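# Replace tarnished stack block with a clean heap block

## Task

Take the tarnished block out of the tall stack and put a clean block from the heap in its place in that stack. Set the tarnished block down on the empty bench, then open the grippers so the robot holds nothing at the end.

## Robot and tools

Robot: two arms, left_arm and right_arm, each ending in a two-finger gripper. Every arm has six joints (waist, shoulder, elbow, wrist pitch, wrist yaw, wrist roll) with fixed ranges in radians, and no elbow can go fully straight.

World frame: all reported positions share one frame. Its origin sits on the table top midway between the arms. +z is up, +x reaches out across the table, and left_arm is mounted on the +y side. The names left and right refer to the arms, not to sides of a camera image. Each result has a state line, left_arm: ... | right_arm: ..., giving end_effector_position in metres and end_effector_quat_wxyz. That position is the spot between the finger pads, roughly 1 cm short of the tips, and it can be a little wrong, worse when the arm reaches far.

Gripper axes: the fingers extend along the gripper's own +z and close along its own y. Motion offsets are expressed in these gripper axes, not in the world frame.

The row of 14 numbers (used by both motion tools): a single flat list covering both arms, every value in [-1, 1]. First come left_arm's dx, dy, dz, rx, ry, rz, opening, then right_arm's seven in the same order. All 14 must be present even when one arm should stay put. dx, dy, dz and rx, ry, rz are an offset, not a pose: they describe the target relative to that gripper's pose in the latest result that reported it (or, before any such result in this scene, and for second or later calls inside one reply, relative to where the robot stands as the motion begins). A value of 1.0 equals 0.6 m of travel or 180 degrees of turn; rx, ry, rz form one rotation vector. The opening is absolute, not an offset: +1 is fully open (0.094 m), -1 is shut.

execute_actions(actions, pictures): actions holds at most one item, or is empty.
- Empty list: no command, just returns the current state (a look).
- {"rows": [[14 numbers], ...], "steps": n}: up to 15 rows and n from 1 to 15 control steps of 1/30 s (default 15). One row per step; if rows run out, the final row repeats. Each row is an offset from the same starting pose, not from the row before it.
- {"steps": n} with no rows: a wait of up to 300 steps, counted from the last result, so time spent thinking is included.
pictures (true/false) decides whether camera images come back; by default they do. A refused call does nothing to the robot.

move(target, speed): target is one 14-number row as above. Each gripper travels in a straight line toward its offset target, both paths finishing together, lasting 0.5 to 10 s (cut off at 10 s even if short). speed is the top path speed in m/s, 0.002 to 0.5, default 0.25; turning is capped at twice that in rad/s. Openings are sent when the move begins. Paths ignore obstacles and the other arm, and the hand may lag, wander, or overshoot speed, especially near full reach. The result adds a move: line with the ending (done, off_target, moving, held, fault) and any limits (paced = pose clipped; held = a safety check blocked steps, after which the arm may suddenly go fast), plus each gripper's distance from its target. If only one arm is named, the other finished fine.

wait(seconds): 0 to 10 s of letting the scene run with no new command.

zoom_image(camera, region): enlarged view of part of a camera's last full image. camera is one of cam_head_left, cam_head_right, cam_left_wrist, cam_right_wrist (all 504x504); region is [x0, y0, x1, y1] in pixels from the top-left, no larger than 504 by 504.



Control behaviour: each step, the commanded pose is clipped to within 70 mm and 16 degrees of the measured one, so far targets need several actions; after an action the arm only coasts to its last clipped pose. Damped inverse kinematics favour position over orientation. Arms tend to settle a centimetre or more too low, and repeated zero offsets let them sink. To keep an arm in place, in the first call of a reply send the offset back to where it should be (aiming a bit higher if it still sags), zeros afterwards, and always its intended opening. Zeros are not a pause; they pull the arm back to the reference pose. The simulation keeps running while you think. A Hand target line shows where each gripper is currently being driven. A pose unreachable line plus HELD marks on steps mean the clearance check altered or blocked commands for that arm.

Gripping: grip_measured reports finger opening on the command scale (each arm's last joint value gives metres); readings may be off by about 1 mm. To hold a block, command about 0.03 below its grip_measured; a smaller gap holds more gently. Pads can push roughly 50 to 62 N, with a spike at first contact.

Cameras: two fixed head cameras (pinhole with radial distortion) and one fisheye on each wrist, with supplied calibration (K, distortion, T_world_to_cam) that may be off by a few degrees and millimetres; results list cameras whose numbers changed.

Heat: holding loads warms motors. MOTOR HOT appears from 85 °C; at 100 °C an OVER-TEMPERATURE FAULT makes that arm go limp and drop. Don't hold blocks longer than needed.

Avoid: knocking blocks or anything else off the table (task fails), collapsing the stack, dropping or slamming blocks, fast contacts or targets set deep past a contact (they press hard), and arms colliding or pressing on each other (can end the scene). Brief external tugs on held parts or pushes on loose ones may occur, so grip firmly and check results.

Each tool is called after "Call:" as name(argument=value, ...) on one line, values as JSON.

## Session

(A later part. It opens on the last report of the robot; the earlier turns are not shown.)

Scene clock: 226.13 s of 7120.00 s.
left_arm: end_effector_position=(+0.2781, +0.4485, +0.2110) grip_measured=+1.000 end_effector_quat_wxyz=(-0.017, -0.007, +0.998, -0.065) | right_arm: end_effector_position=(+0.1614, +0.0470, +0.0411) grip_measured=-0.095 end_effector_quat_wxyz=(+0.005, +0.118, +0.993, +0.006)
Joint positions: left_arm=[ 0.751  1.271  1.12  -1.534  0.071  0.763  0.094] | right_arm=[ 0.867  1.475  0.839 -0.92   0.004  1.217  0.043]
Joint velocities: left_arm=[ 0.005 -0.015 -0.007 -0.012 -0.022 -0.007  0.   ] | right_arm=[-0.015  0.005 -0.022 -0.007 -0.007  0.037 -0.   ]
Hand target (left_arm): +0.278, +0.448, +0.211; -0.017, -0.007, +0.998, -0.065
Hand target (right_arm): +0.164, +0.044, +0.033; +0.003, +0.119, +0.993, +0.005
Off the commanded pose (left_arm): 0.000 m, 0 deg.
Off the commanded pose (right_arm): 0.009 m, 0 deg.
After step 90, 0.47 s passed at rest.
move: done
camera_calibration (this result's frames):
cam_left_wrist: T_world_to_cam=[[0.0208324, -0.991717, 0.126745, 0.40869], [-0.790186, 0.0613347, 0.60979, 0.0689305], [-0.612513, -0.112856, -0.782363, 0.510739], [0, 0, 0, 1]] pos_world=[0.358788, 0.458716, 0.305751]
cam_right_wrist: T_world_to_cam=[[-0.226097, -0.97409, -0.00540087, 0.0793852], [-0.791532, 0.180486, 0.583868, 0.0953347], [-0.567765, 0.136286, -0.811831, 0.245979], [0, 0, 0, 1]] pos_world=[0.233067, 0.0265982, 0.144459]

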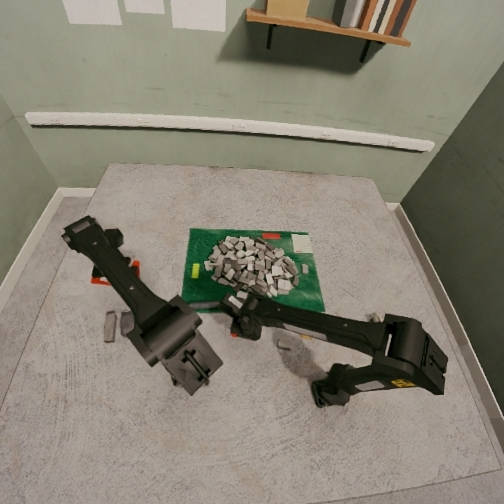

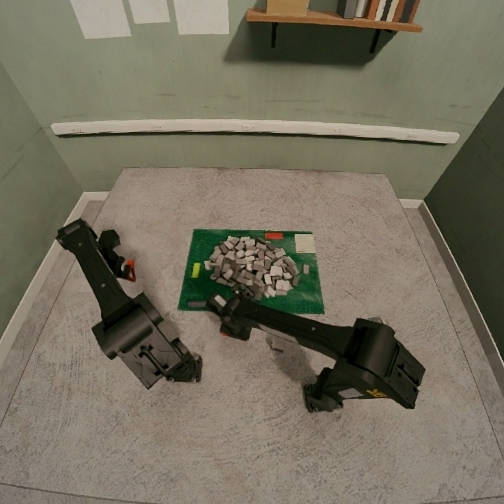

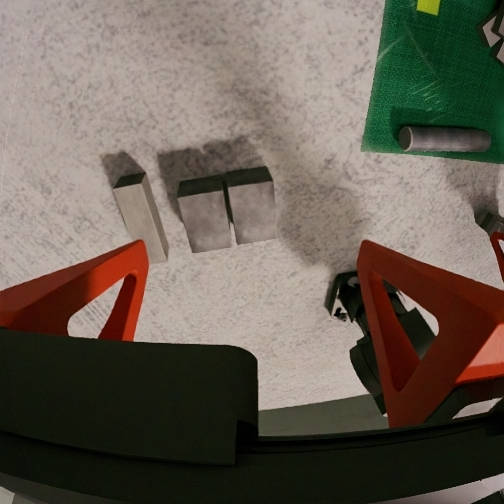

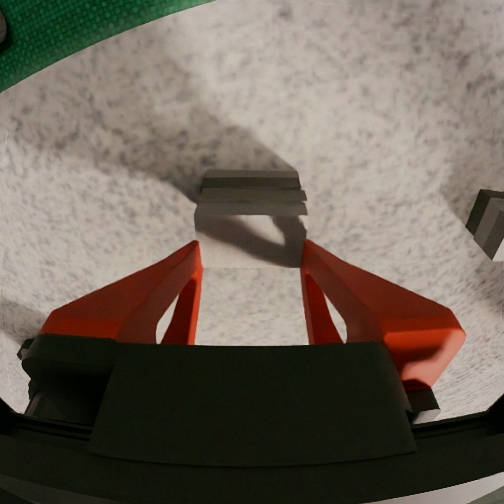

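Call:
move(target=[0,0,0,0,0,0,1,0,-0.002,0.015,0,0,0,-0.14], speed=0.02)

Call:
execute_actions(actions=[{"rows":[[0,0,0,0,0,0,1,0,0,0,0,0,0,0.5]],"steps":12}], pictures=false)

Call:
move(target=[0,0,0,0,0,0,1,-0.02,0.03,-0.11,-0.014,-0.008,0,0.5], speed=0.1)

Call:
move(target=[0,0,0,0,0,0,1,0,-0.255,0,0,0,0,0.5])

Scene clock: 237.30 s of 7120.00 s.
left_arm: end_effector_position=(+0.2781, +0.4485, +0.2110) grip_measured=+1.000 end_effector_quat_wxyz=(-0.017, -0.007, +0.998, -0.065) | right_arm: end_effector_position=(+0.1614, +0.0468, +0.0408) grip_measured=-0.095 end_effector_quat_wxyz=(+0.005, +0.118, +0.993, +0.006)
Joint positions: left_arm=[ 0.751  1.271  1.12  -1.534  0.071  0.763  0.094] | right_arm=[ 0.867  1.475  0.838 -0.918  0.004  1.217  0.043]
Joint velocities: left_arm=[ 0.005 -0.015  0.007 -0.012  0.007 -0.022  0.   ] | right_arm=[ 0.005 -0.005  0.007  0.012 -0.022 -0.051  0.001]
Hand target (left_arm): +0.278, +0.448, +0.211; -0.017, -0.007, +0.998, -0.065
Hand target (right_arm): +0.161, +0.046, +0.032; +0.005, +0.118, +0.993, +0.006
Off the commanded pose (left_arm): 0.000 m, 0 deg.
Off the commanded pose (right_arm): 0.009 m, 0 deg.
After step 90, 7.47 s passed at rest.
move: done
camera_calibration (this result's frames):
cam_left_wrist: T_world_to_cam=[[0.0208324, -0.991717, 0.126745, 0.40869], [-0.790186, 0.0613347, 0.60979, 0.0689305], [-0.612513, -0.112856, -0.782363, 0.510739], [0, 0, 0, 1]] pos_world=[0.358788, 0.458716, 0.305751]
cam_right_wrist: T_world_to_cam=[[-0.226096, -0.974088, -0.00575767, 0.0792421], [-0.791656, 0.180301, 0.583757, 0.0955241], [-0.567593, 0.136543, -0.811908, 0.245624], [0, 0, 0, 1]] pos_world=[0.232953, 0.0264273, 0.144118]

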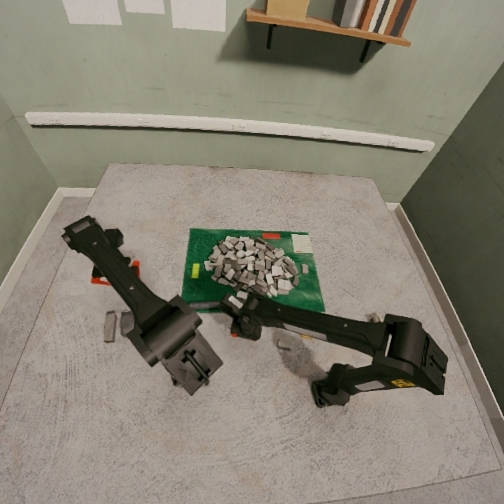

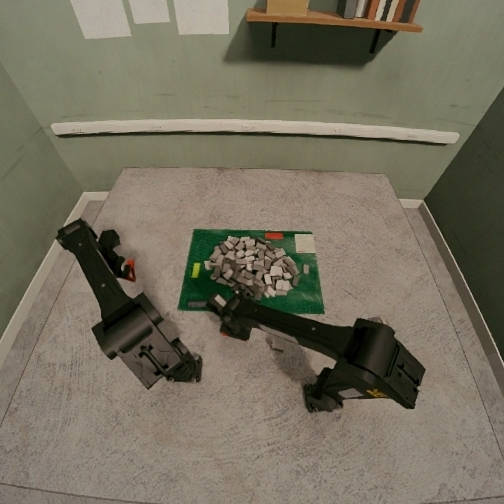

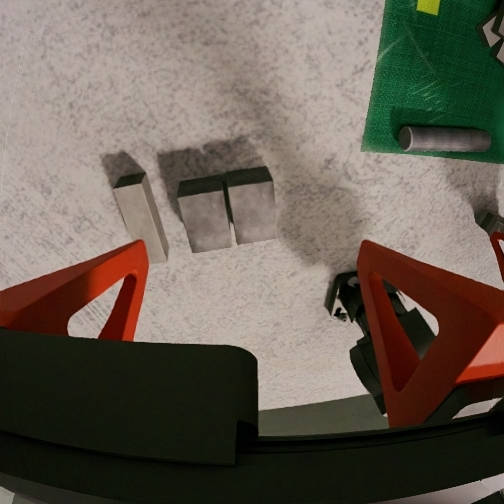

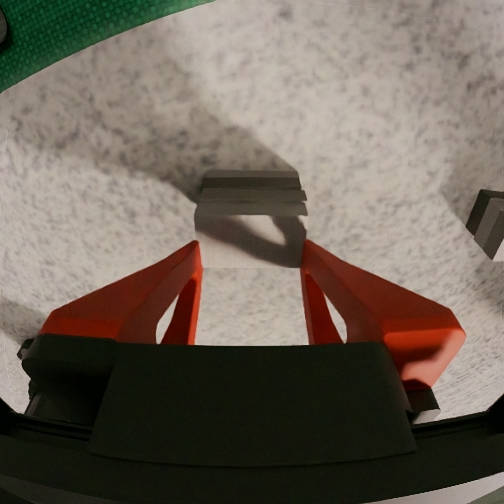

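Scene clock: 237.70 s of 7120.00 s.
left_arm: end_effector_position=(+0.2781, +0.4485, +0.2110) grip_measured=+1.000 end_effector_quat_wxyz=(-0.017, -0.007, +0.998, -0.065) | right_arm: end_effector_position=(+0.1613, +0.0467, +0.0407) grip_measured=+0.497 end_effector_quat_wxyz=(+0.005, +0.118, +0.993, +0.006)
Joint positions: left_arm=[ 0.751  1.271  1.12  -1.534  0.071  0.763  0.094] | right_arm=[ 0.867  1.475  0.837 -0.918  0.004  1.217  0.07 ]
Joint velocities: left_arm=[-0.005 -0.005 -0.002  0.012  0.066 -0.081  0.   ] | right_arm=[-0.005 -0.005  0.002  0.017 -0.051  0.007  0.001]
Hand target (left_arm): +0.278, +0.448, +0.211; -0.017, -0.007, +0.998, -0.065
Hand target (right_arm): +0.161, +0.047, +0.041; +0.005, +0.118, +0.993, +0.006
Off the commanded pose (left_arm): 0.000 m, 0 deg.
Off the commanded pose (right_arm): 0.000 m, 0 deg.
Steps of this call (steps 1 to 12: all 12 steps of this action). Readings (end_effector_position):
1: left_arm (+0.2781, +0.4485, +0.2110) | right_arm (+0.1614, +0.0468, +0.0408)
2: left_arm (+0.2781, +0.4485, +0.2110) | right_arm (+0.1614, +0.0468, +0.0408)
4: left_arm (+0.2781, +0.4485, +0.2110) | right_arm (+0.1613, +0.0467, +0.0407)
8: left_arm (+0.2781, +0.4485, +0.2110) | right_arm (+0.1613, +0.0467, +0.0407)
12: the state above

Scene clock: 239.00 s of 7120.00 s.
left_arm: end_effector_position=(+0.2781, +0.4485, +0.2110) grip_measured=+1.000 end_effector_quat_wxyz=(-0.017, -0.007, +0.998, -0.065) | right_arm: end_effector_position=(+0.1624, +0.0471, +0.0831) grip_measured=+0.497 end_effector_quat_wxyz=(+0.006, +0.117, +0.993, +0.004)
Joint positions: left_arm=[ 0.751  1.271  1.12  -1.534  0.071  0.763  0.094] | right_arm=[ 0.867  1.41   0.901 -1.049  0.007  1.215  0.07 ]
Joint velocities: left_arm=[-0.005 -0.015 -0.012 -0.002  0.081 -0.022  0.   ] | right_arm=[-0.005 -0.005  0.012  0.007  0.022 -0.066 -0.   ]
Hand target (left_arm): +0.278, +0.448, +0.211; -0.017, -0.007, +0.998, -0.065
Hand target (right_arm): +0.177, +0.060, +0.107; +0.020, +0.118, +0.992, +0.026
Off the commanded pose (left_arm): 0.000 m, 0 deg.
Off the commanded pose (right_arm): 0.031 m, 3 deg.
move: off_target (right_arm)
camera_calibration (this result's frames):
cam_left_wrist: T_world_to_cam=[[0.0208324, -0.991717, 0.126745, 0.40869], [-0.790186, 0.0613347, 0.60979, 0.0689305], [-0.612513, -0.112856, -0.782363, 0.510739], [0, 0, 0, 1]] pos_world=[0.358788, 0.458716, 0.305751]
cam_right_wrist: T_world_to_cam=[[-0.224282, -0.974523, -0.00188935, 0.0794305], [-0.792983, 0.181374, 0.58162, 0.0718891], [-0.56646, 0.131945, -0.813458, 0.280685], [0, 0, 0, 1]] pos_world=[0.233819, 0.027333, 0.186664]

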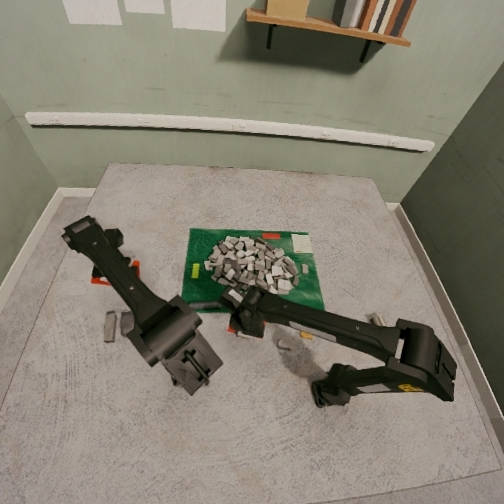

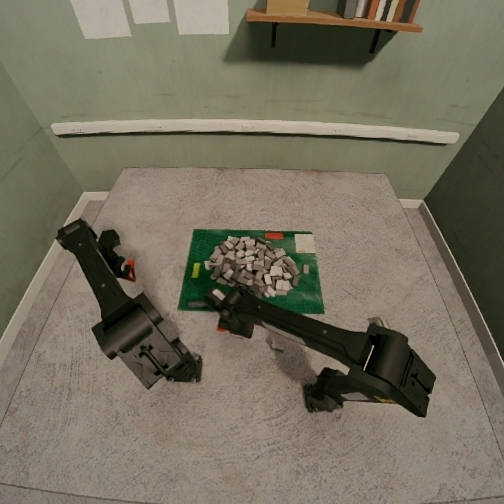

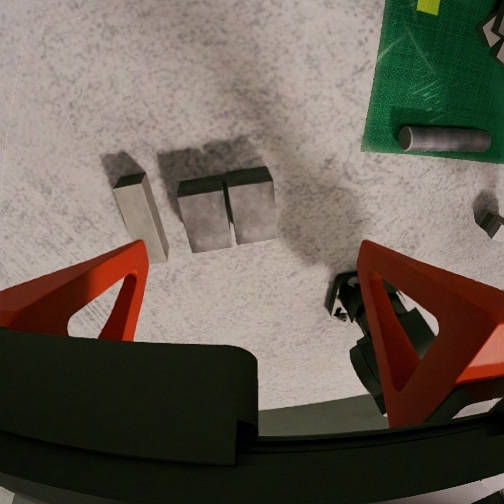

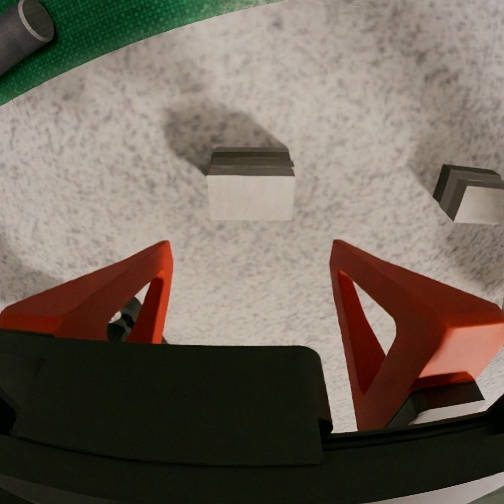

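Scene clock: 240.20 s of 7120.00 s.
left_arm: end_effector_position=(+0.2781, +0.4485, +0.2110) grip_measured=+1.000 end_effector_quat_wxyz=(-0.017, -0.007, +0.998, -0.065) | right_arm: end_effector_position=(+0.1299, -0.0990, +0.0815) grip_measured=+0.497 end_effector_quat_wxyz=(+0.010, +0.119, +0.993, +0.006)
Joint positions: left_arm=[ 0.751  1.271  1.12  -1.534  0.071  0.763  0.094] | right_arm=[ 0.631  1.017  0.582 -1.114  0.007  0.983  0.07 ]
Joint velocities: left_arm=[-0.005 -0.005 -0.012 -0.002 -0.037 -0.037  0.   ] | right_arm=[-0.005 -0.005 -0.022  0.012 -0.066 -0.066  0.   ]
Hand target (left_arm): +0.278, +0.448, +0.211; -0.017, -0.007, +0.998, -0.065
Hand target (right_arm): +0.128, -0.102, +0.082; +0.004, +0.117, +0.993, +0.002
Off the commanded pose (left_arm): 0.000 m, 0 deg.
Off the commanded pose (right_arm): 0.004 m, 1 deg.
move: done
camera_calibration (this result's frames):
cam_left_wrist: T_world_to_cam=[[0.0208324, -0.991717, 0.126745, 0.40869], [-0.790186, 0.0613347, 0.60979, 0.0689305], [-0.612513, -0.112856, -0.782363, 0.510739], [0, 0, 0, 1]] pos_world=[0.358788, 0.458716, 0.305751]
cam_right_wrist: T_world_to_cam=[[-0.228372, -0.973551, -0.00664722, -0.0692944], [-0.796695, 0.182953, 0.576025, 0.0747081], [-0.559574, 0.136844, -0.817405, 0.28018], [0, 0, 0, 1]] pos_world=[0.200476, -0.119471, 0.185526]

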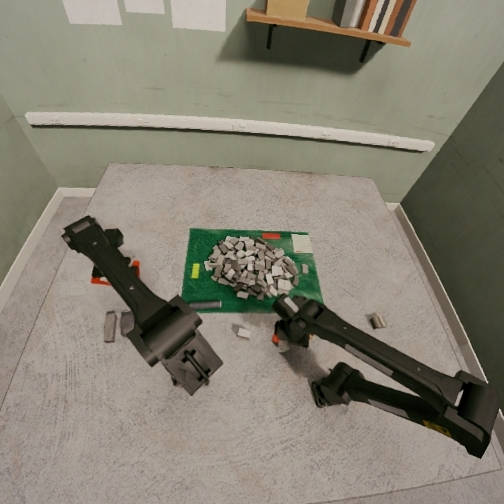

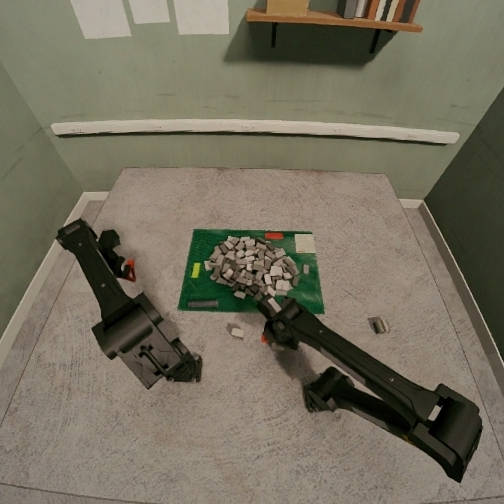

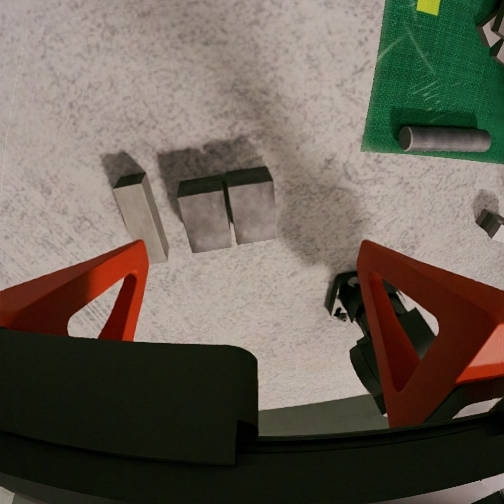

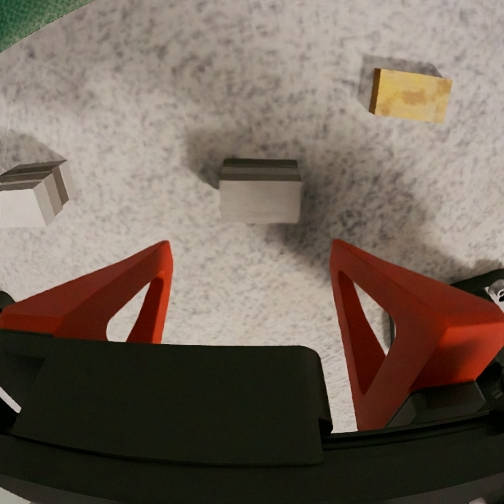

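Call:
move(target=[0,0,0,0,0,0,1,0.008,-0.005,0.132,0.002,0.004,0,0.4], speed=0.06)

Scene clock: 249.43 s of 7120.00 s.
left_arm: end_effector_position=(+0.2781, +0.4485, +0.2110) grip_measured=+1.000 end_effector_quat_wxyz=(-0.017, -0.007, +0.998, -0.065) | right_arm: end_effector_position=(+0.1253, -0.1025, +0.0059) grip_measured=+0.403 end_effector_quat_wxyz=(+0.003, +0.118, +0.993, +0.000)
Joint positions: left_arm=[ 0.751  1.271  1.12  -1.534  0.071  0.763  0.094] | right_arm=[ 0.631  1.18   0.45  -0.836  0.004  0.981  0.066]
Joint velocities: left_arm=[-0.005  0.005  0.002 -0.002  0.022  0.007  0.   ] | right_arm=[-0.005 -0.005  0.002  0.002 -0.007  0.007 -0.001]
Hand target (left_arm): +0.278, +0.448, +0.211; -0.017, -0.007, +0.998, -0.065
Hand target (right_arm): +0.124, -0.100, +0.003; +0.003, +0.119, +0.993, +0.003
Off the commanded pose (left_arm): 0.000 m, 0 deg.
Off the commanded pose (right_arm): 0.005 m, 0 deg.
After step 90, 4.60 s passed at rest.
move: done
camera_calibration (this result's frames):
cam_left_wrist: T_world_to_cam=[[0.0208324, -0.991717, 0.126745, 0.40869], [-0.790186, 0.0613347, 0.60979, 0.0689305], [-0.612513, -0.112856, -0.782363, 0.510739], [0, 0, 0, 1]] pos_world=[0.358788, 0.458716, 0.305751]
cam_right_wrist: T_world_to_cam=[[-0.226857, -0.973914, 0.0052276, -0.0745613], [-0.788782, 0.186877, 0.585576, 0.114569], [-0.571278, 0.128719, -0.8106, 0.216934], [0, 0, 0, 1]] pos_world=[0.197385, -0.12195, 0.109148]

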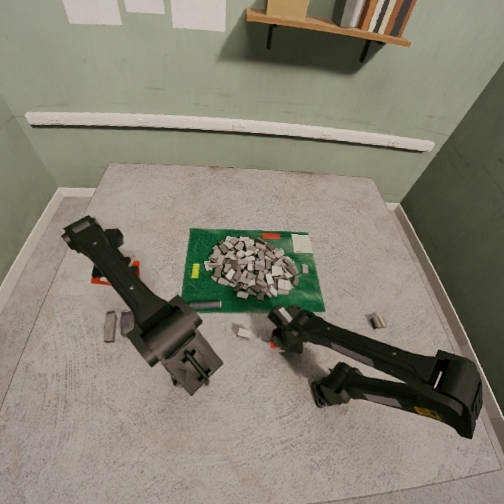

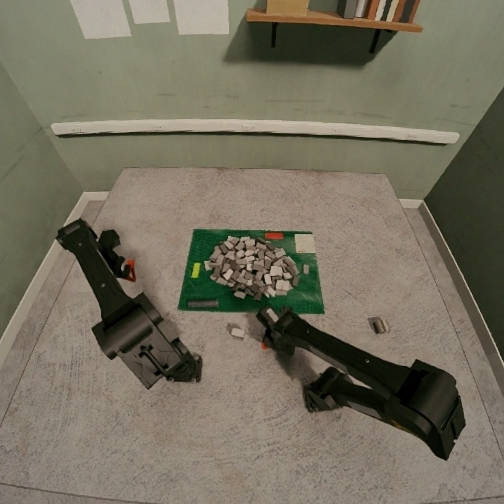

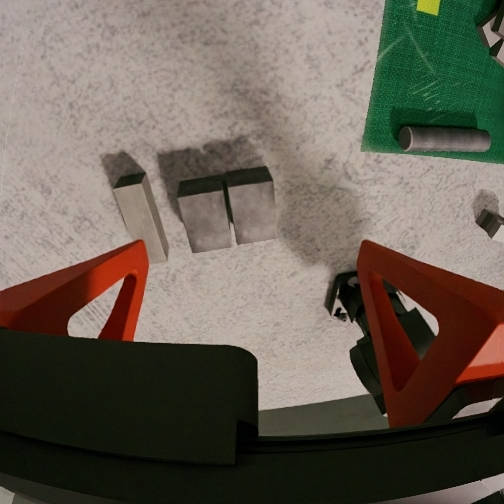

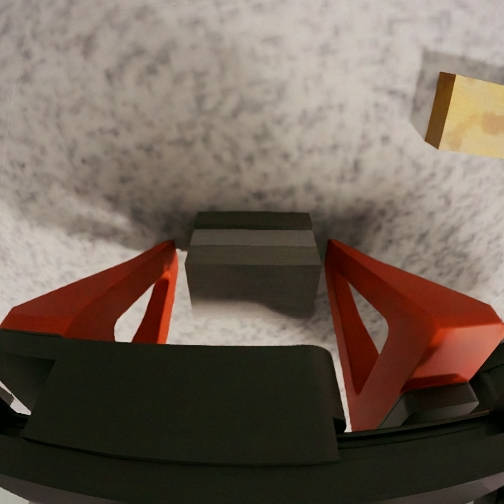

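Call:
execute_actions(actions=[{"rows":[[0,0,0,0,0,0,1,0,0,0,0,0,0,0.2],[0,0,0,0,0,0,1,0,0,0,0,0,0,0.1],[0,0,0,0,0,0,1,0,0,0,0,0,0,0.03],[0,0,0,0,0,0,1,0,0,0,0,0,0,-0.02],[0,0,0,0,0,0,1,0,0,0,0,0,0,-0.13]]}], pictures=false)

Call:
move(target=[0,0,0,0,0,0,1,-0.025,0.032,-0.19,-0.016,-0.012,0,-0.13], speed=0.1)

Call:
move(target=[0,0,0,0,0,0,1,-0.028,0.3,-0.045,-0.02,-0.011,0,-0.13], speed=0.15)

Scene clock: 256.57 s of 7120.00 s.
left_arm: end_effector_position=(+0.2781, +0.4485, +0.2110) grip_measured=+1.000 end_effector_quat_wxyz=(-0.017, -0.007, +0.998, -0.065) | right_arm: end_effector_position=(+0.1254, -0.1026, +0.0059) grip_measured=-0.067 end_effector_quat_wxyz=(+0.003, +0.118, +0.993, +0.000)
Joint positions: left_arm=[ 0.751  1.271  1.12  -1.534  0.071  0.763  0.094] | right_arm=[ 0.631  1.18   0.45  -0.836  0.005  0.981  0.044]
Joint velocities: left_arm=[-0.005 -0.005 -0.007 -0.002  0.095 -0.037  0.   ] | right_arm=[-0.005  0.005  0.002 -0.012  0.022 -0.007  0.   ]
Hand target (left_arm): +0.278, +0.448, +0.211; -0.017, -0.007, +0.998, -0.065
Hand target (right_arm): +0.125, -0.103, +0.006; +0.003, +0.118, +0.993, +0.000
Off the commanded pose (left_arm): 0.000 m, 0 deg.
Off the commanded pose (right_arm): 0.000 m, 0 deg.
Steps of this call (steps 1 to 90: nothing new was sent; then 3.63 s passed at rest; steps 91 to 105: all 15 steps of this action). Readings (end_effector_position):
91: left_arm (+0.2781, +0.4485, +0.2110) | right_arm (+0.1253, -0.1025, +0.0059)
92: left_arm (+0.2781, +0.4485, +0.2110) | right_arm (+0.1253, -0.1025, +0.0059)
94: left_arm (+0.2781, +0.4485, +0.2110) | right_arm (+0.1253, -0.1025, +0.0059)
98: left_arm (+0.2781, +0.4485, +0.2110) | right_arm (+0.1254, -0.1026, +0.0059)
105: the state above

Scene clock: 258.33 s of 7120.00 s.
left_arm: end_effector_position=(+0.2781, +0.4485, +0.2110) grip_measured=+1.000 end_effector_quat_wxyz=(-0.017, -0.007, +0.998, -0.065) | right_arm: end_effector_position=(+0.1255, -0.1025, +0.0887) grip_measured=-0.067 end_effector_quat_wxyz=(-0.000, +0.118, +0.993, -0.004)
Joint positions: left_arm=[ 0.751  1.271  1.12  -1.534  0.071  0.763  0.094] | right_arm=[ 0.631  1.01   0.598 -1.166  0.005  0.981  0.044]
Joint velocities: left_arm=[-0.005 -0.005 -0.002 -0.017  0.007 -0.022  0.   ] | right_arm=[-0.005  0.005  0.007 -0.012 -0.007 -0.037 -0.   ]
Hand target (left_arm): +0.278, +0.448, +0.211; -0.017, -0.007, +0.998, -0.065
Hand target (right_arm): +0.145, -0.088, +0.118; +0.025, +0.119, +0.992, +0.023
Off the commanded pose (left_arm): 0.000 m, 0 deg.
Off the commanded pose (right_arm): 0.039 m, 4 deg.
move: off_target (right_arm)
camera_calibration (this result's frames):
cam_left_wrist: T_world_to_cam=[[0.0208324, -0.991717, 0.126745, 0.40869], [-0.790186, 0.0613347, 0.60979, 0.0689305], [-0.612513, -0.112856, -0.782363, 0.510739], [0, 0, 0, 1]] pos_world=[0.358788, 0.458716, 0.305751]
cam_right_wrist: T_world_to_cam=[[-0.226775, -0.973833, 0.0149042, -0.0757549], [-0.783986, 0.191602, 0.59047, 0.0656752], [-0.577875, 0.122219, -0.806922, 0.283939], [0, 0, 0, 1]] pos_world=[0.198391, -0.121059, 0.191467]

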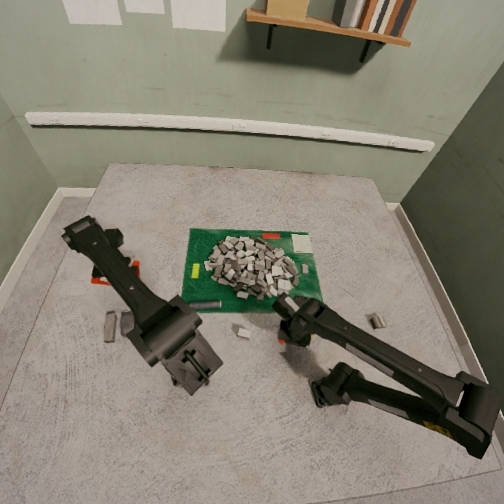

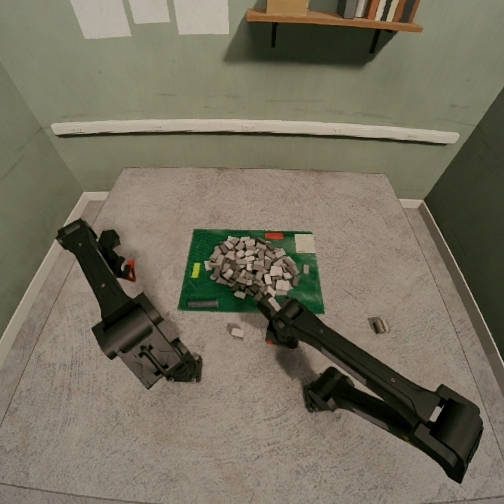

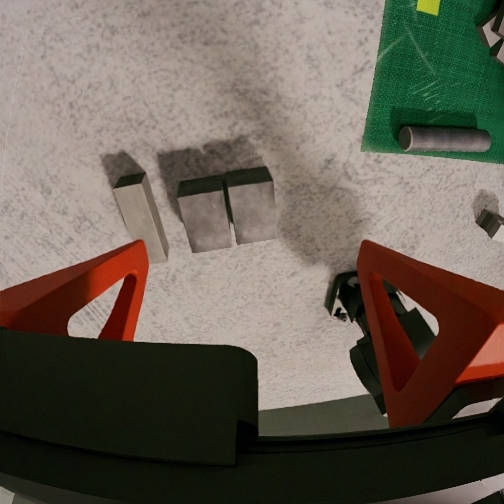

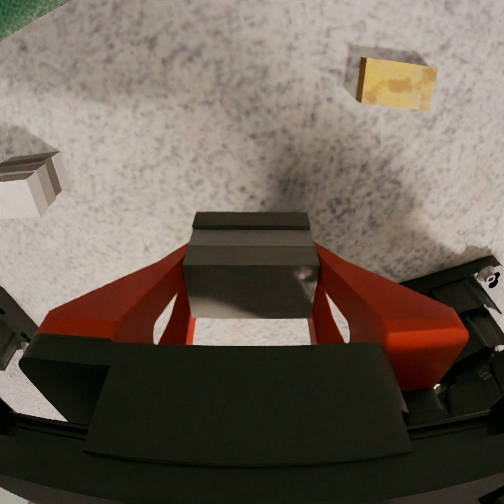

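Scene clock: 259.93 s of 7120.00 s.
left_arm: end_effector_position=(+0.2781, +0.4485, +0.2110) grip_measured=+1.000 end_effector_quat_wxyz=(-0.017, -0.007, +0.998, -0.065) | right_arm: end_effector_position=(+0.1668, +0.0417, +0.0915) grip_measured=-0.067 end_effector_quat_wxyz=(+0.001, +0.117, +0.993, -0.007)
Joint positions: left_arm=[ 0.751  1.271  1.12  -1.534  0.071  0.763  0.094] | right_arm=[ 0.849  1.408  0.924 -1.098  0.009  1.198  0.044]
Joint velocities: left_arm=[ 0.005 -0.005  0.002 -0.007  0.007  0.037  0.   ] | right_arm=[-0.005 -0.005 -0.002 -0.002 -0.051  0.066  0.   ]
Hand target (left_arm): +0.278, +0.448, +0.211; -0.017, -0.007, +0.998, -0.065
Hand target (right_arm): +0.182, +0.068, +0.115; +0.021, +0.118, +0.992, +0.027
Off the commanded pose (left_arm): 0.000 m, 0 deg.
Off the commanded pose (right_arm): 0.039 m, 4 deg.
move: off_target (right_arm)
camera_calibration (this result's frames):
cam_left_wrist: T_world_to_cam=[[0.0208324, -0.991717, 0.126745, 0.40869], [-0.790186, 0.0613347, 0.60979, 0.0689305], [-0.612513, -0.112856, -0.782363, 0.510739], [0, 0, 0, 1]] pos_world=[0.358788, 0.458716, 0.305751]
cam_right_wrist: T_world_to_cam=[[-0.225277, -0.974064, 0.0211815, 0.0731396], [-0.785544, 0.194452, 0.58746, 0.0692566], [-0.576342, 0.115702, -0.808976, 0.292641], [0, 0, 0, 1]] pos_world=[0.239542, 0.0239164, 0.194505]

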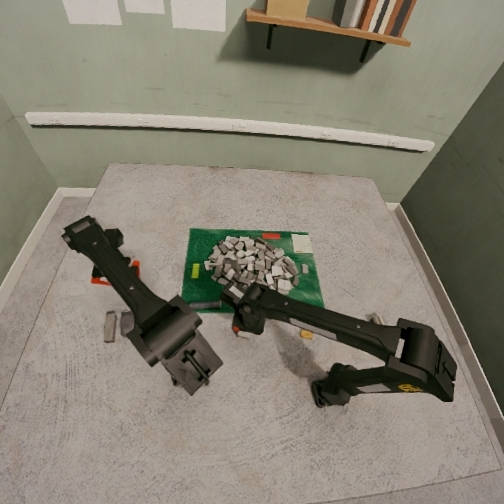

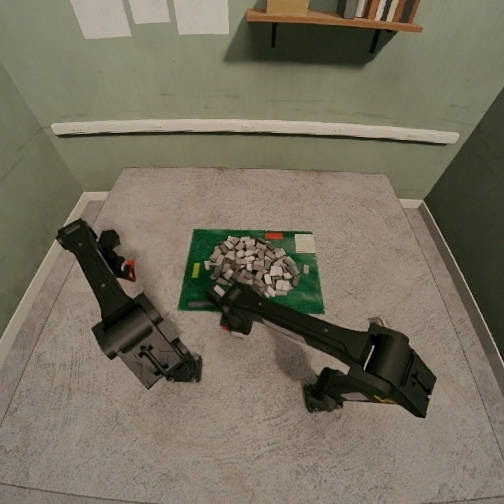

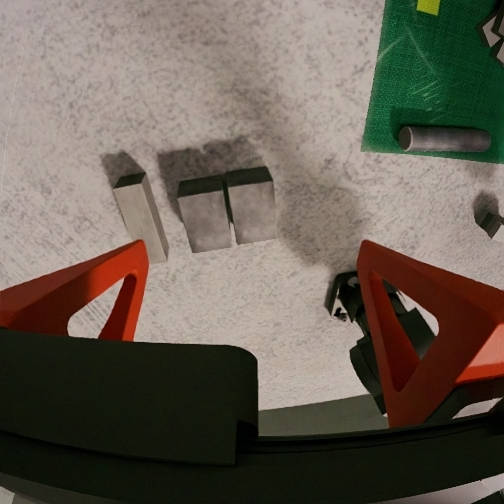

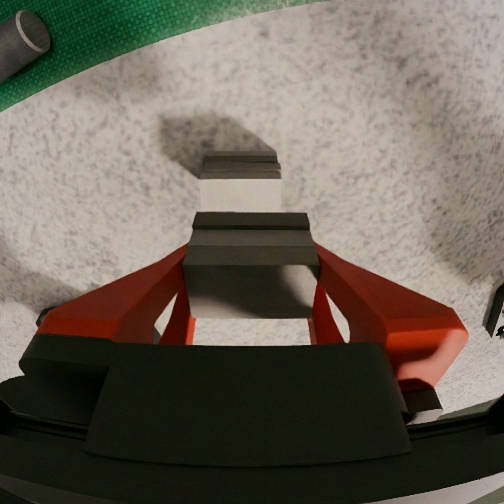

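Call:
move(target=[0,0,0,0,0,0,1,0.008,0.016,0.06,-0.008,-0.003,0,-0.13], speed=0.05)

Scene clock: 265.73 s of 7120.00 s.
left_arm: end_effector_position=(+0.2781, +0.4485, +0.2110) grip_measured=+1.000 end_effector_quat_wxyz=(-0.017, -0.007, +0.998, -0.065) | right_arm: end_effector_position=(+0.1638, +0.0446, +0.0543) grip_measured=-0.067 end_effector_quat_wxyz=(+0.003, +0.118, +0.993, -0.004)
Joint positions: left_arm=[ 0.751  1.271  1.12  -1.534  0.071  0.763  0.094] | right_arm=[ 0.861  1.463  0.867 -0.981  0.009  1.212  0.044]
Joint velocities: left_arm=[-0.005  0.015  0.002  0.012  0.007 -0.007  0.   ] | right_arm=[-0.005 -0.005 -0.012 -0.002 -0.022  0.066  0.001]
Hand target (left_arm): +0.278, +0.448, +0.211; -0.017, -0.007, +0.998, -0.065
Hand target (right_arm): +0.164, +0.051, +0.056; +0.007, +0.117, +0.993, +0.005
Off the commanded pose (left_arm): 0.000 m, 0 deg.
Off the commanded pose (right_arm): 0.007 m, 1 deg.
After step 90, 1.70 s passed at rest.
move: done
camera_calibration (this result's frames):
cam_left_wrist: T_world_to_cam=[[0.0208324, -0.991717, 0.126745, 0.40869], [-0.790186, 0.0613347, 0.60979, 0.0689305], [-0.612513, -0.112856, -0.782363, 0.510739], [0, 0, 0, 1]] pos_world=[0.358788, 0.458716, 0.305751]
cam_right_wrist: T_world_to_cam=[[-0.227203, -0.973731, 0.0150761, 0.076754], [-0.787424, 0.192797, 0.585486, 0.0886155], [-0.573012, 0.121153, -0.810543, 0.259824], [0, 0, 0, 1]] pos_world=[0.236099, 0.0261745, 0.157558]

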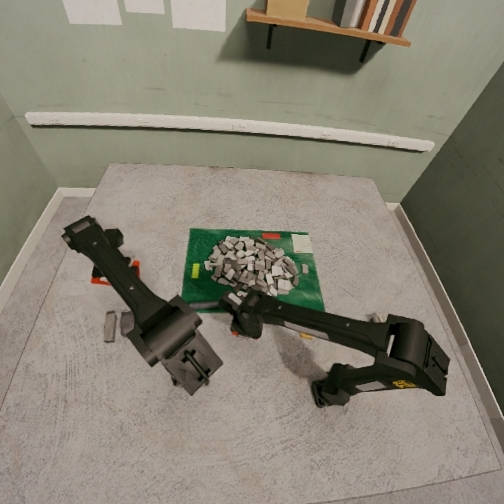

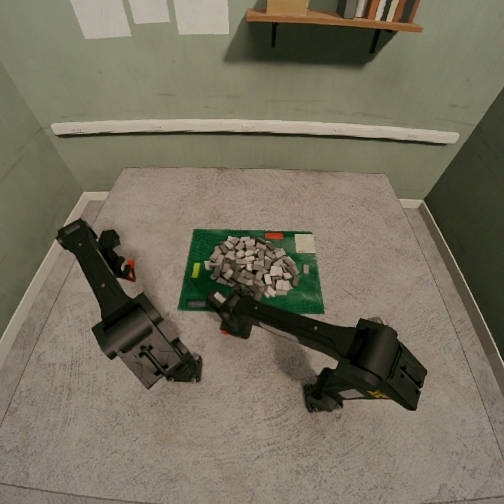

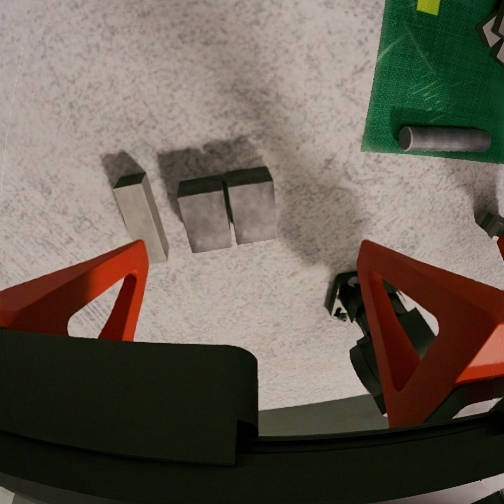

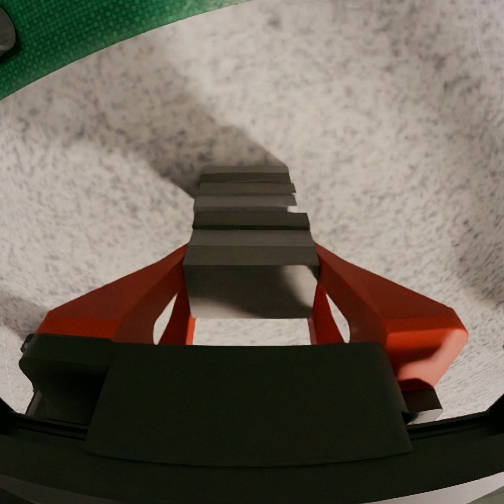

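Call:
move(target=[0,0,0,0,0,0,1,-0.003,0.008,0.024,-0.005,0,0,-0.13], speed=0.02)

Scene clock: 269.80 s of 7120.00 s.
left_arm: end_effector_position=(+0.2781, +0.4485, +0.2110) grip_measured=+1.000 end_effector_quat_wxyz=(-0.017, -0.007, +0.998, -0.065) | right_arm: end_effector_position=(+0.1653, +0.0472, +0.0467) grip_measured=-0.067 end_effector_quat_wxyz=(+0.005, +0.118, +0.993, +0.001)
Joint positions: left_arm=[ 0.751  1.271  1.12  -1.534  0.071  0.763  0.094] | right_arm=[ 0.861  1.476  0.858 -0.947  0.007  1.212  0.044]
Joint velocities: left_arm=[-0.005  0.005 -0.002  0.012  0.095 -0.022  0.   ] | right_arm=[-0.005 -0.005  0.012 -0.007  0.022 -0.007 -0.   ]
Hand target (left_arm): +0.278, +0.448, +0.211; -0.017, -0.007, +0.998, -0.065
Hand target (right_arm): +0.166, +0.049, +0.040; +0.004, +0.118, +0.993, +0.003
Off the commanded pose (left_arm): 0.000 m, 0 deg.
Off the commanded pose (right_arm): 0.007 m, 0 deg.
After step 90, 0.07 s passed at rest.
move: done
camera_calibration (this result's frames):
cam_left_wrist: T_world_to_cam=[[0.0208324, -0.991717, 0.126745, 0.40869], [-0.790186, 0.0613347, 0.60979, 0.0689305], [-0.612513, -0.112856, -0.782363, 0.510739], [0, 0, 0, 1]] pos_world=[0.358788, 0.458716, 0.305751]
cam_right_wrist: T_world_to_cam=[[-0.227623, -0.973742, 0.00384322, 0.0803122], [-0.79037, 0.18706, 0.583373, 0.0945429], [-0.568774, 0.129752, -0.812195, 0.253165], [0, 0, 0, 1]] pos_world=[0.236998, 0.0276696, 0.150157]

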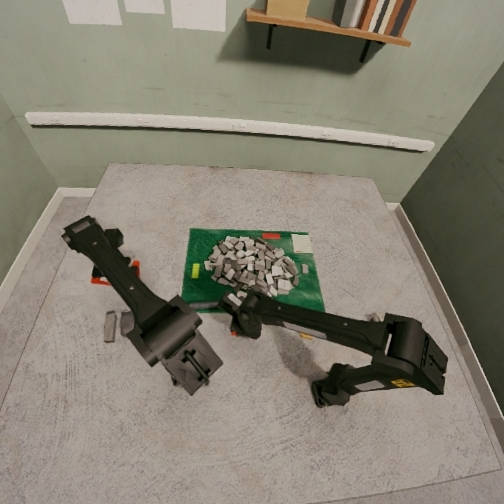

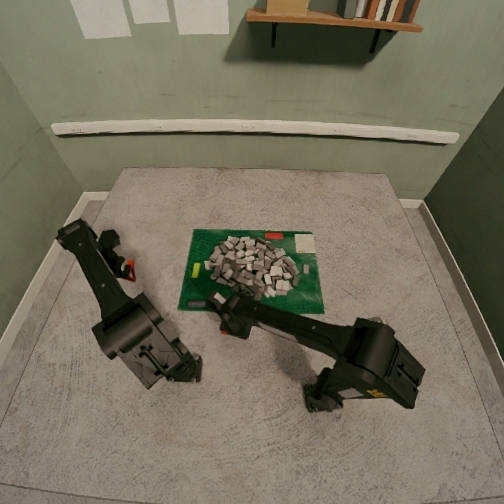

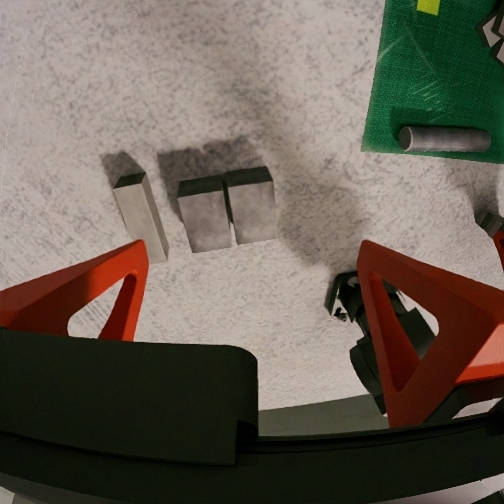

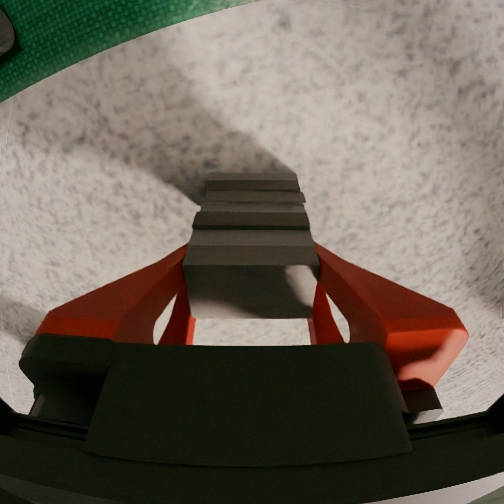

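Call:
execute_actions(actions=[{"rows":[[0,0,0,0,0,0,1,0,0,0,0,0,0,0.8]],"steps":12}], pictures=false)

Call:
move(target=[0,0,0,0,0,0,1,-0.02,0.03,-0.19,-0.014,-0.008,0,0.8], speed=0.12)

Scene clock: 274.73 s of 7120.00 s.
left_arm: end_effector_position=(+0.2781, +0.4485, +0.2110) grip_measured=+1.000 end_effector_quat_wxyz=(-0.017, -0.007, +0.998, -0.065) | right_arm: end_effector_position=(+0.1653, +0.0472, +0.0467) grip_measured=+0.797 end_effector_quat_wxyz=(+0.005, +0.118, +0.993, +0.001)
Joint positions: left_arm=[ 0.751  1.271  1.12  -1.534  0.071  0.763  0.094] | right_arm=[ 0.861  1.476  0.858 -0.947  0.007  1.212  0.084]
Joint velocities: left_arm=[-0.005 -0.015  0.002 -0.022  0.022 -0.051  0.   ] | right_arm=[ 0.005 -0.005 -0.002  0.002  0.081  0.051 -0.   ]
Hand target (left_arm): +0.278, +0.448, +0.211; -0.017, -0.007, +0.998, -0.065
Hand target (right_arm): +0.165, +0.047, +0.047; +0.005, +0.118, +0.993, +0.001
Off the commanded pose (left_arm): 0.000 m, 0 deg.
Off the commanded pose (right_arm): 0.000 m, 0 deg.
Steps of this call (steps 1 to 90: nothing new was sent; then 1.53 s passed at rest; steps 91 to 102: all 12 steps of this action). Readings (end_effector_position):
91: left_arm (+0.2781, +0.4485, +0.2110) | right_arm (+0.1653, +0.0472, +0.0467)
92: left_arm (+0.2781, +0.4485, +0.2110) | right_arm (+0.1653, +0.0472, +0.0467)
94: left_arm (+0.2781, +0.4485, +0.2110) | right_arm (+0.1653, +0.0472, +0.0467)
98: left_arm (+0.2781, +0.4485, +0.2110) | right_arm (+0.1653, +0.0472, +0.0467)
102: the state above

Scene clock: 276.33 s of 7120.00 s.
left_arm: end_effector_position=(+0.2781, +0.4485, +0.2110) grip_measured=+1.000 end_effector_quat_wxyz=(-0.017, -0.007, +0.998, -0.065) | right_arm: end_effector_position=(+0.1680, +0.0500, +0.1339) grip_measured=+0.797 end_effector_quat_wxyz=(+0.005, +0.118, +0.993, -0.003)
Joint positions: left_arm=[ 0.751  1.271  1.12  -1.534  0.071  0.763  0.094] | right_arm=[ 0.861  1.371  1.009 -1.209  0.011  1.21   0.084]
Joint velocities: left_arm=[-0.005 -0.005  0.012 -0.022  0.007 -0.022  0.   ] | right_arm=[-0.015 -0.005 -0.007 -0.007 -0.022 -0.095 -0.   ]
Hand target (left_arm): +0.278, +0.448, +0.211; -0.017, -0.007, +0.998, -0.065
Hand target (right_arm): +0.182, +0.062, +0.160; +0.020, +0.119, +0.992, +0.021
Off the commanded pose (left_arm): 0.000 m, 0 deg.
Off the commanded pose (right_arm): 0.032 m, 3 deg.
move: off_target (right_arm)
camera_calibration (this result's frames):
cam_left_wrist: T_world_to_cam=[[0.0208324, -0.991717, 0.126745, 0.40869], [-0.790186, 0.0613347, 0.60979, 0.0689305], [-0.612513, -0.112856, -0.782363, 0.510739], [0, 0, 0, 1]] pos_world=[0.358788, 0.458716, 0.305751]
cam_right_wrist: T_world_to_cam=[[-0.22577, -0.974111, 0.0116399, 0.0819858], [-0.790317, 0.190132, 0.582451, 0.0452838], [-0.569585, 0.122301, -0.812782, 0.325683], [0, 0, 0, 1]] pos_world=[0.239803, 0.0314222, 0.23738]

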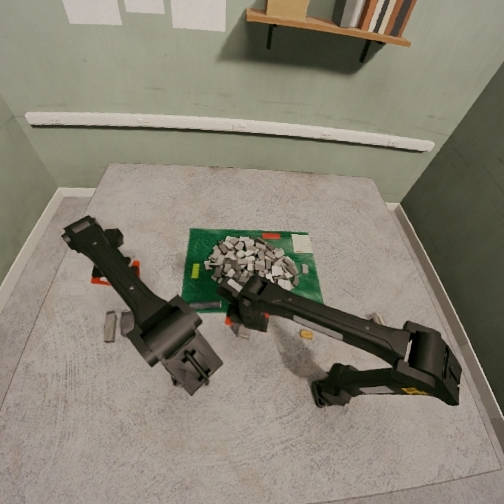

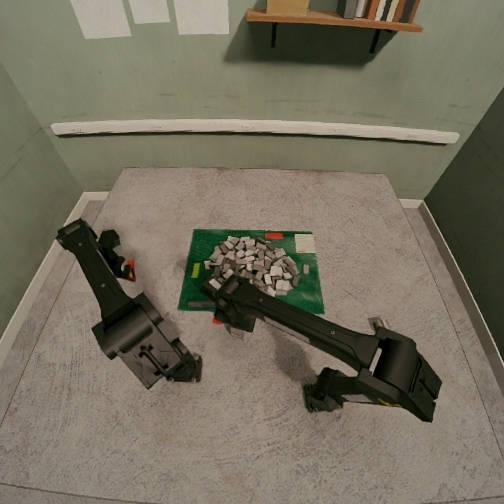

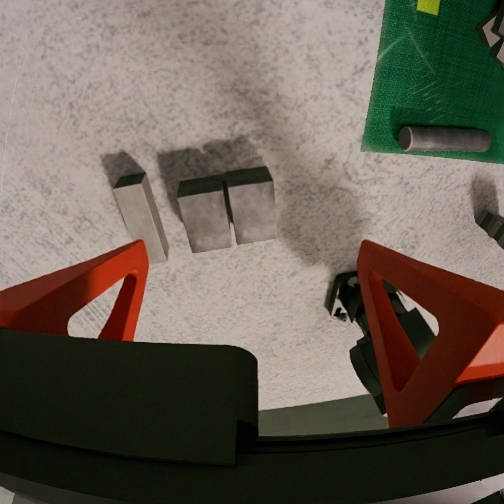

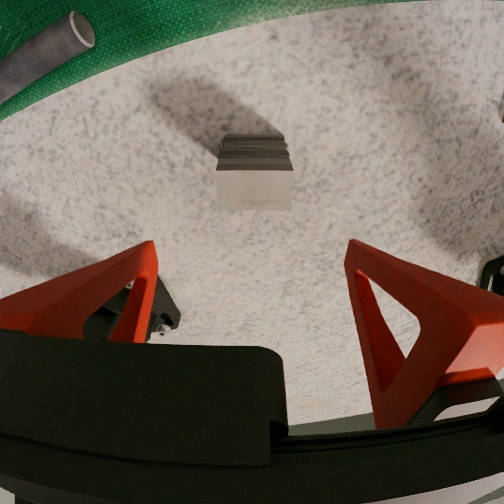

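Call:
finished_scene(scene=1)

The scene is finished: the task was done.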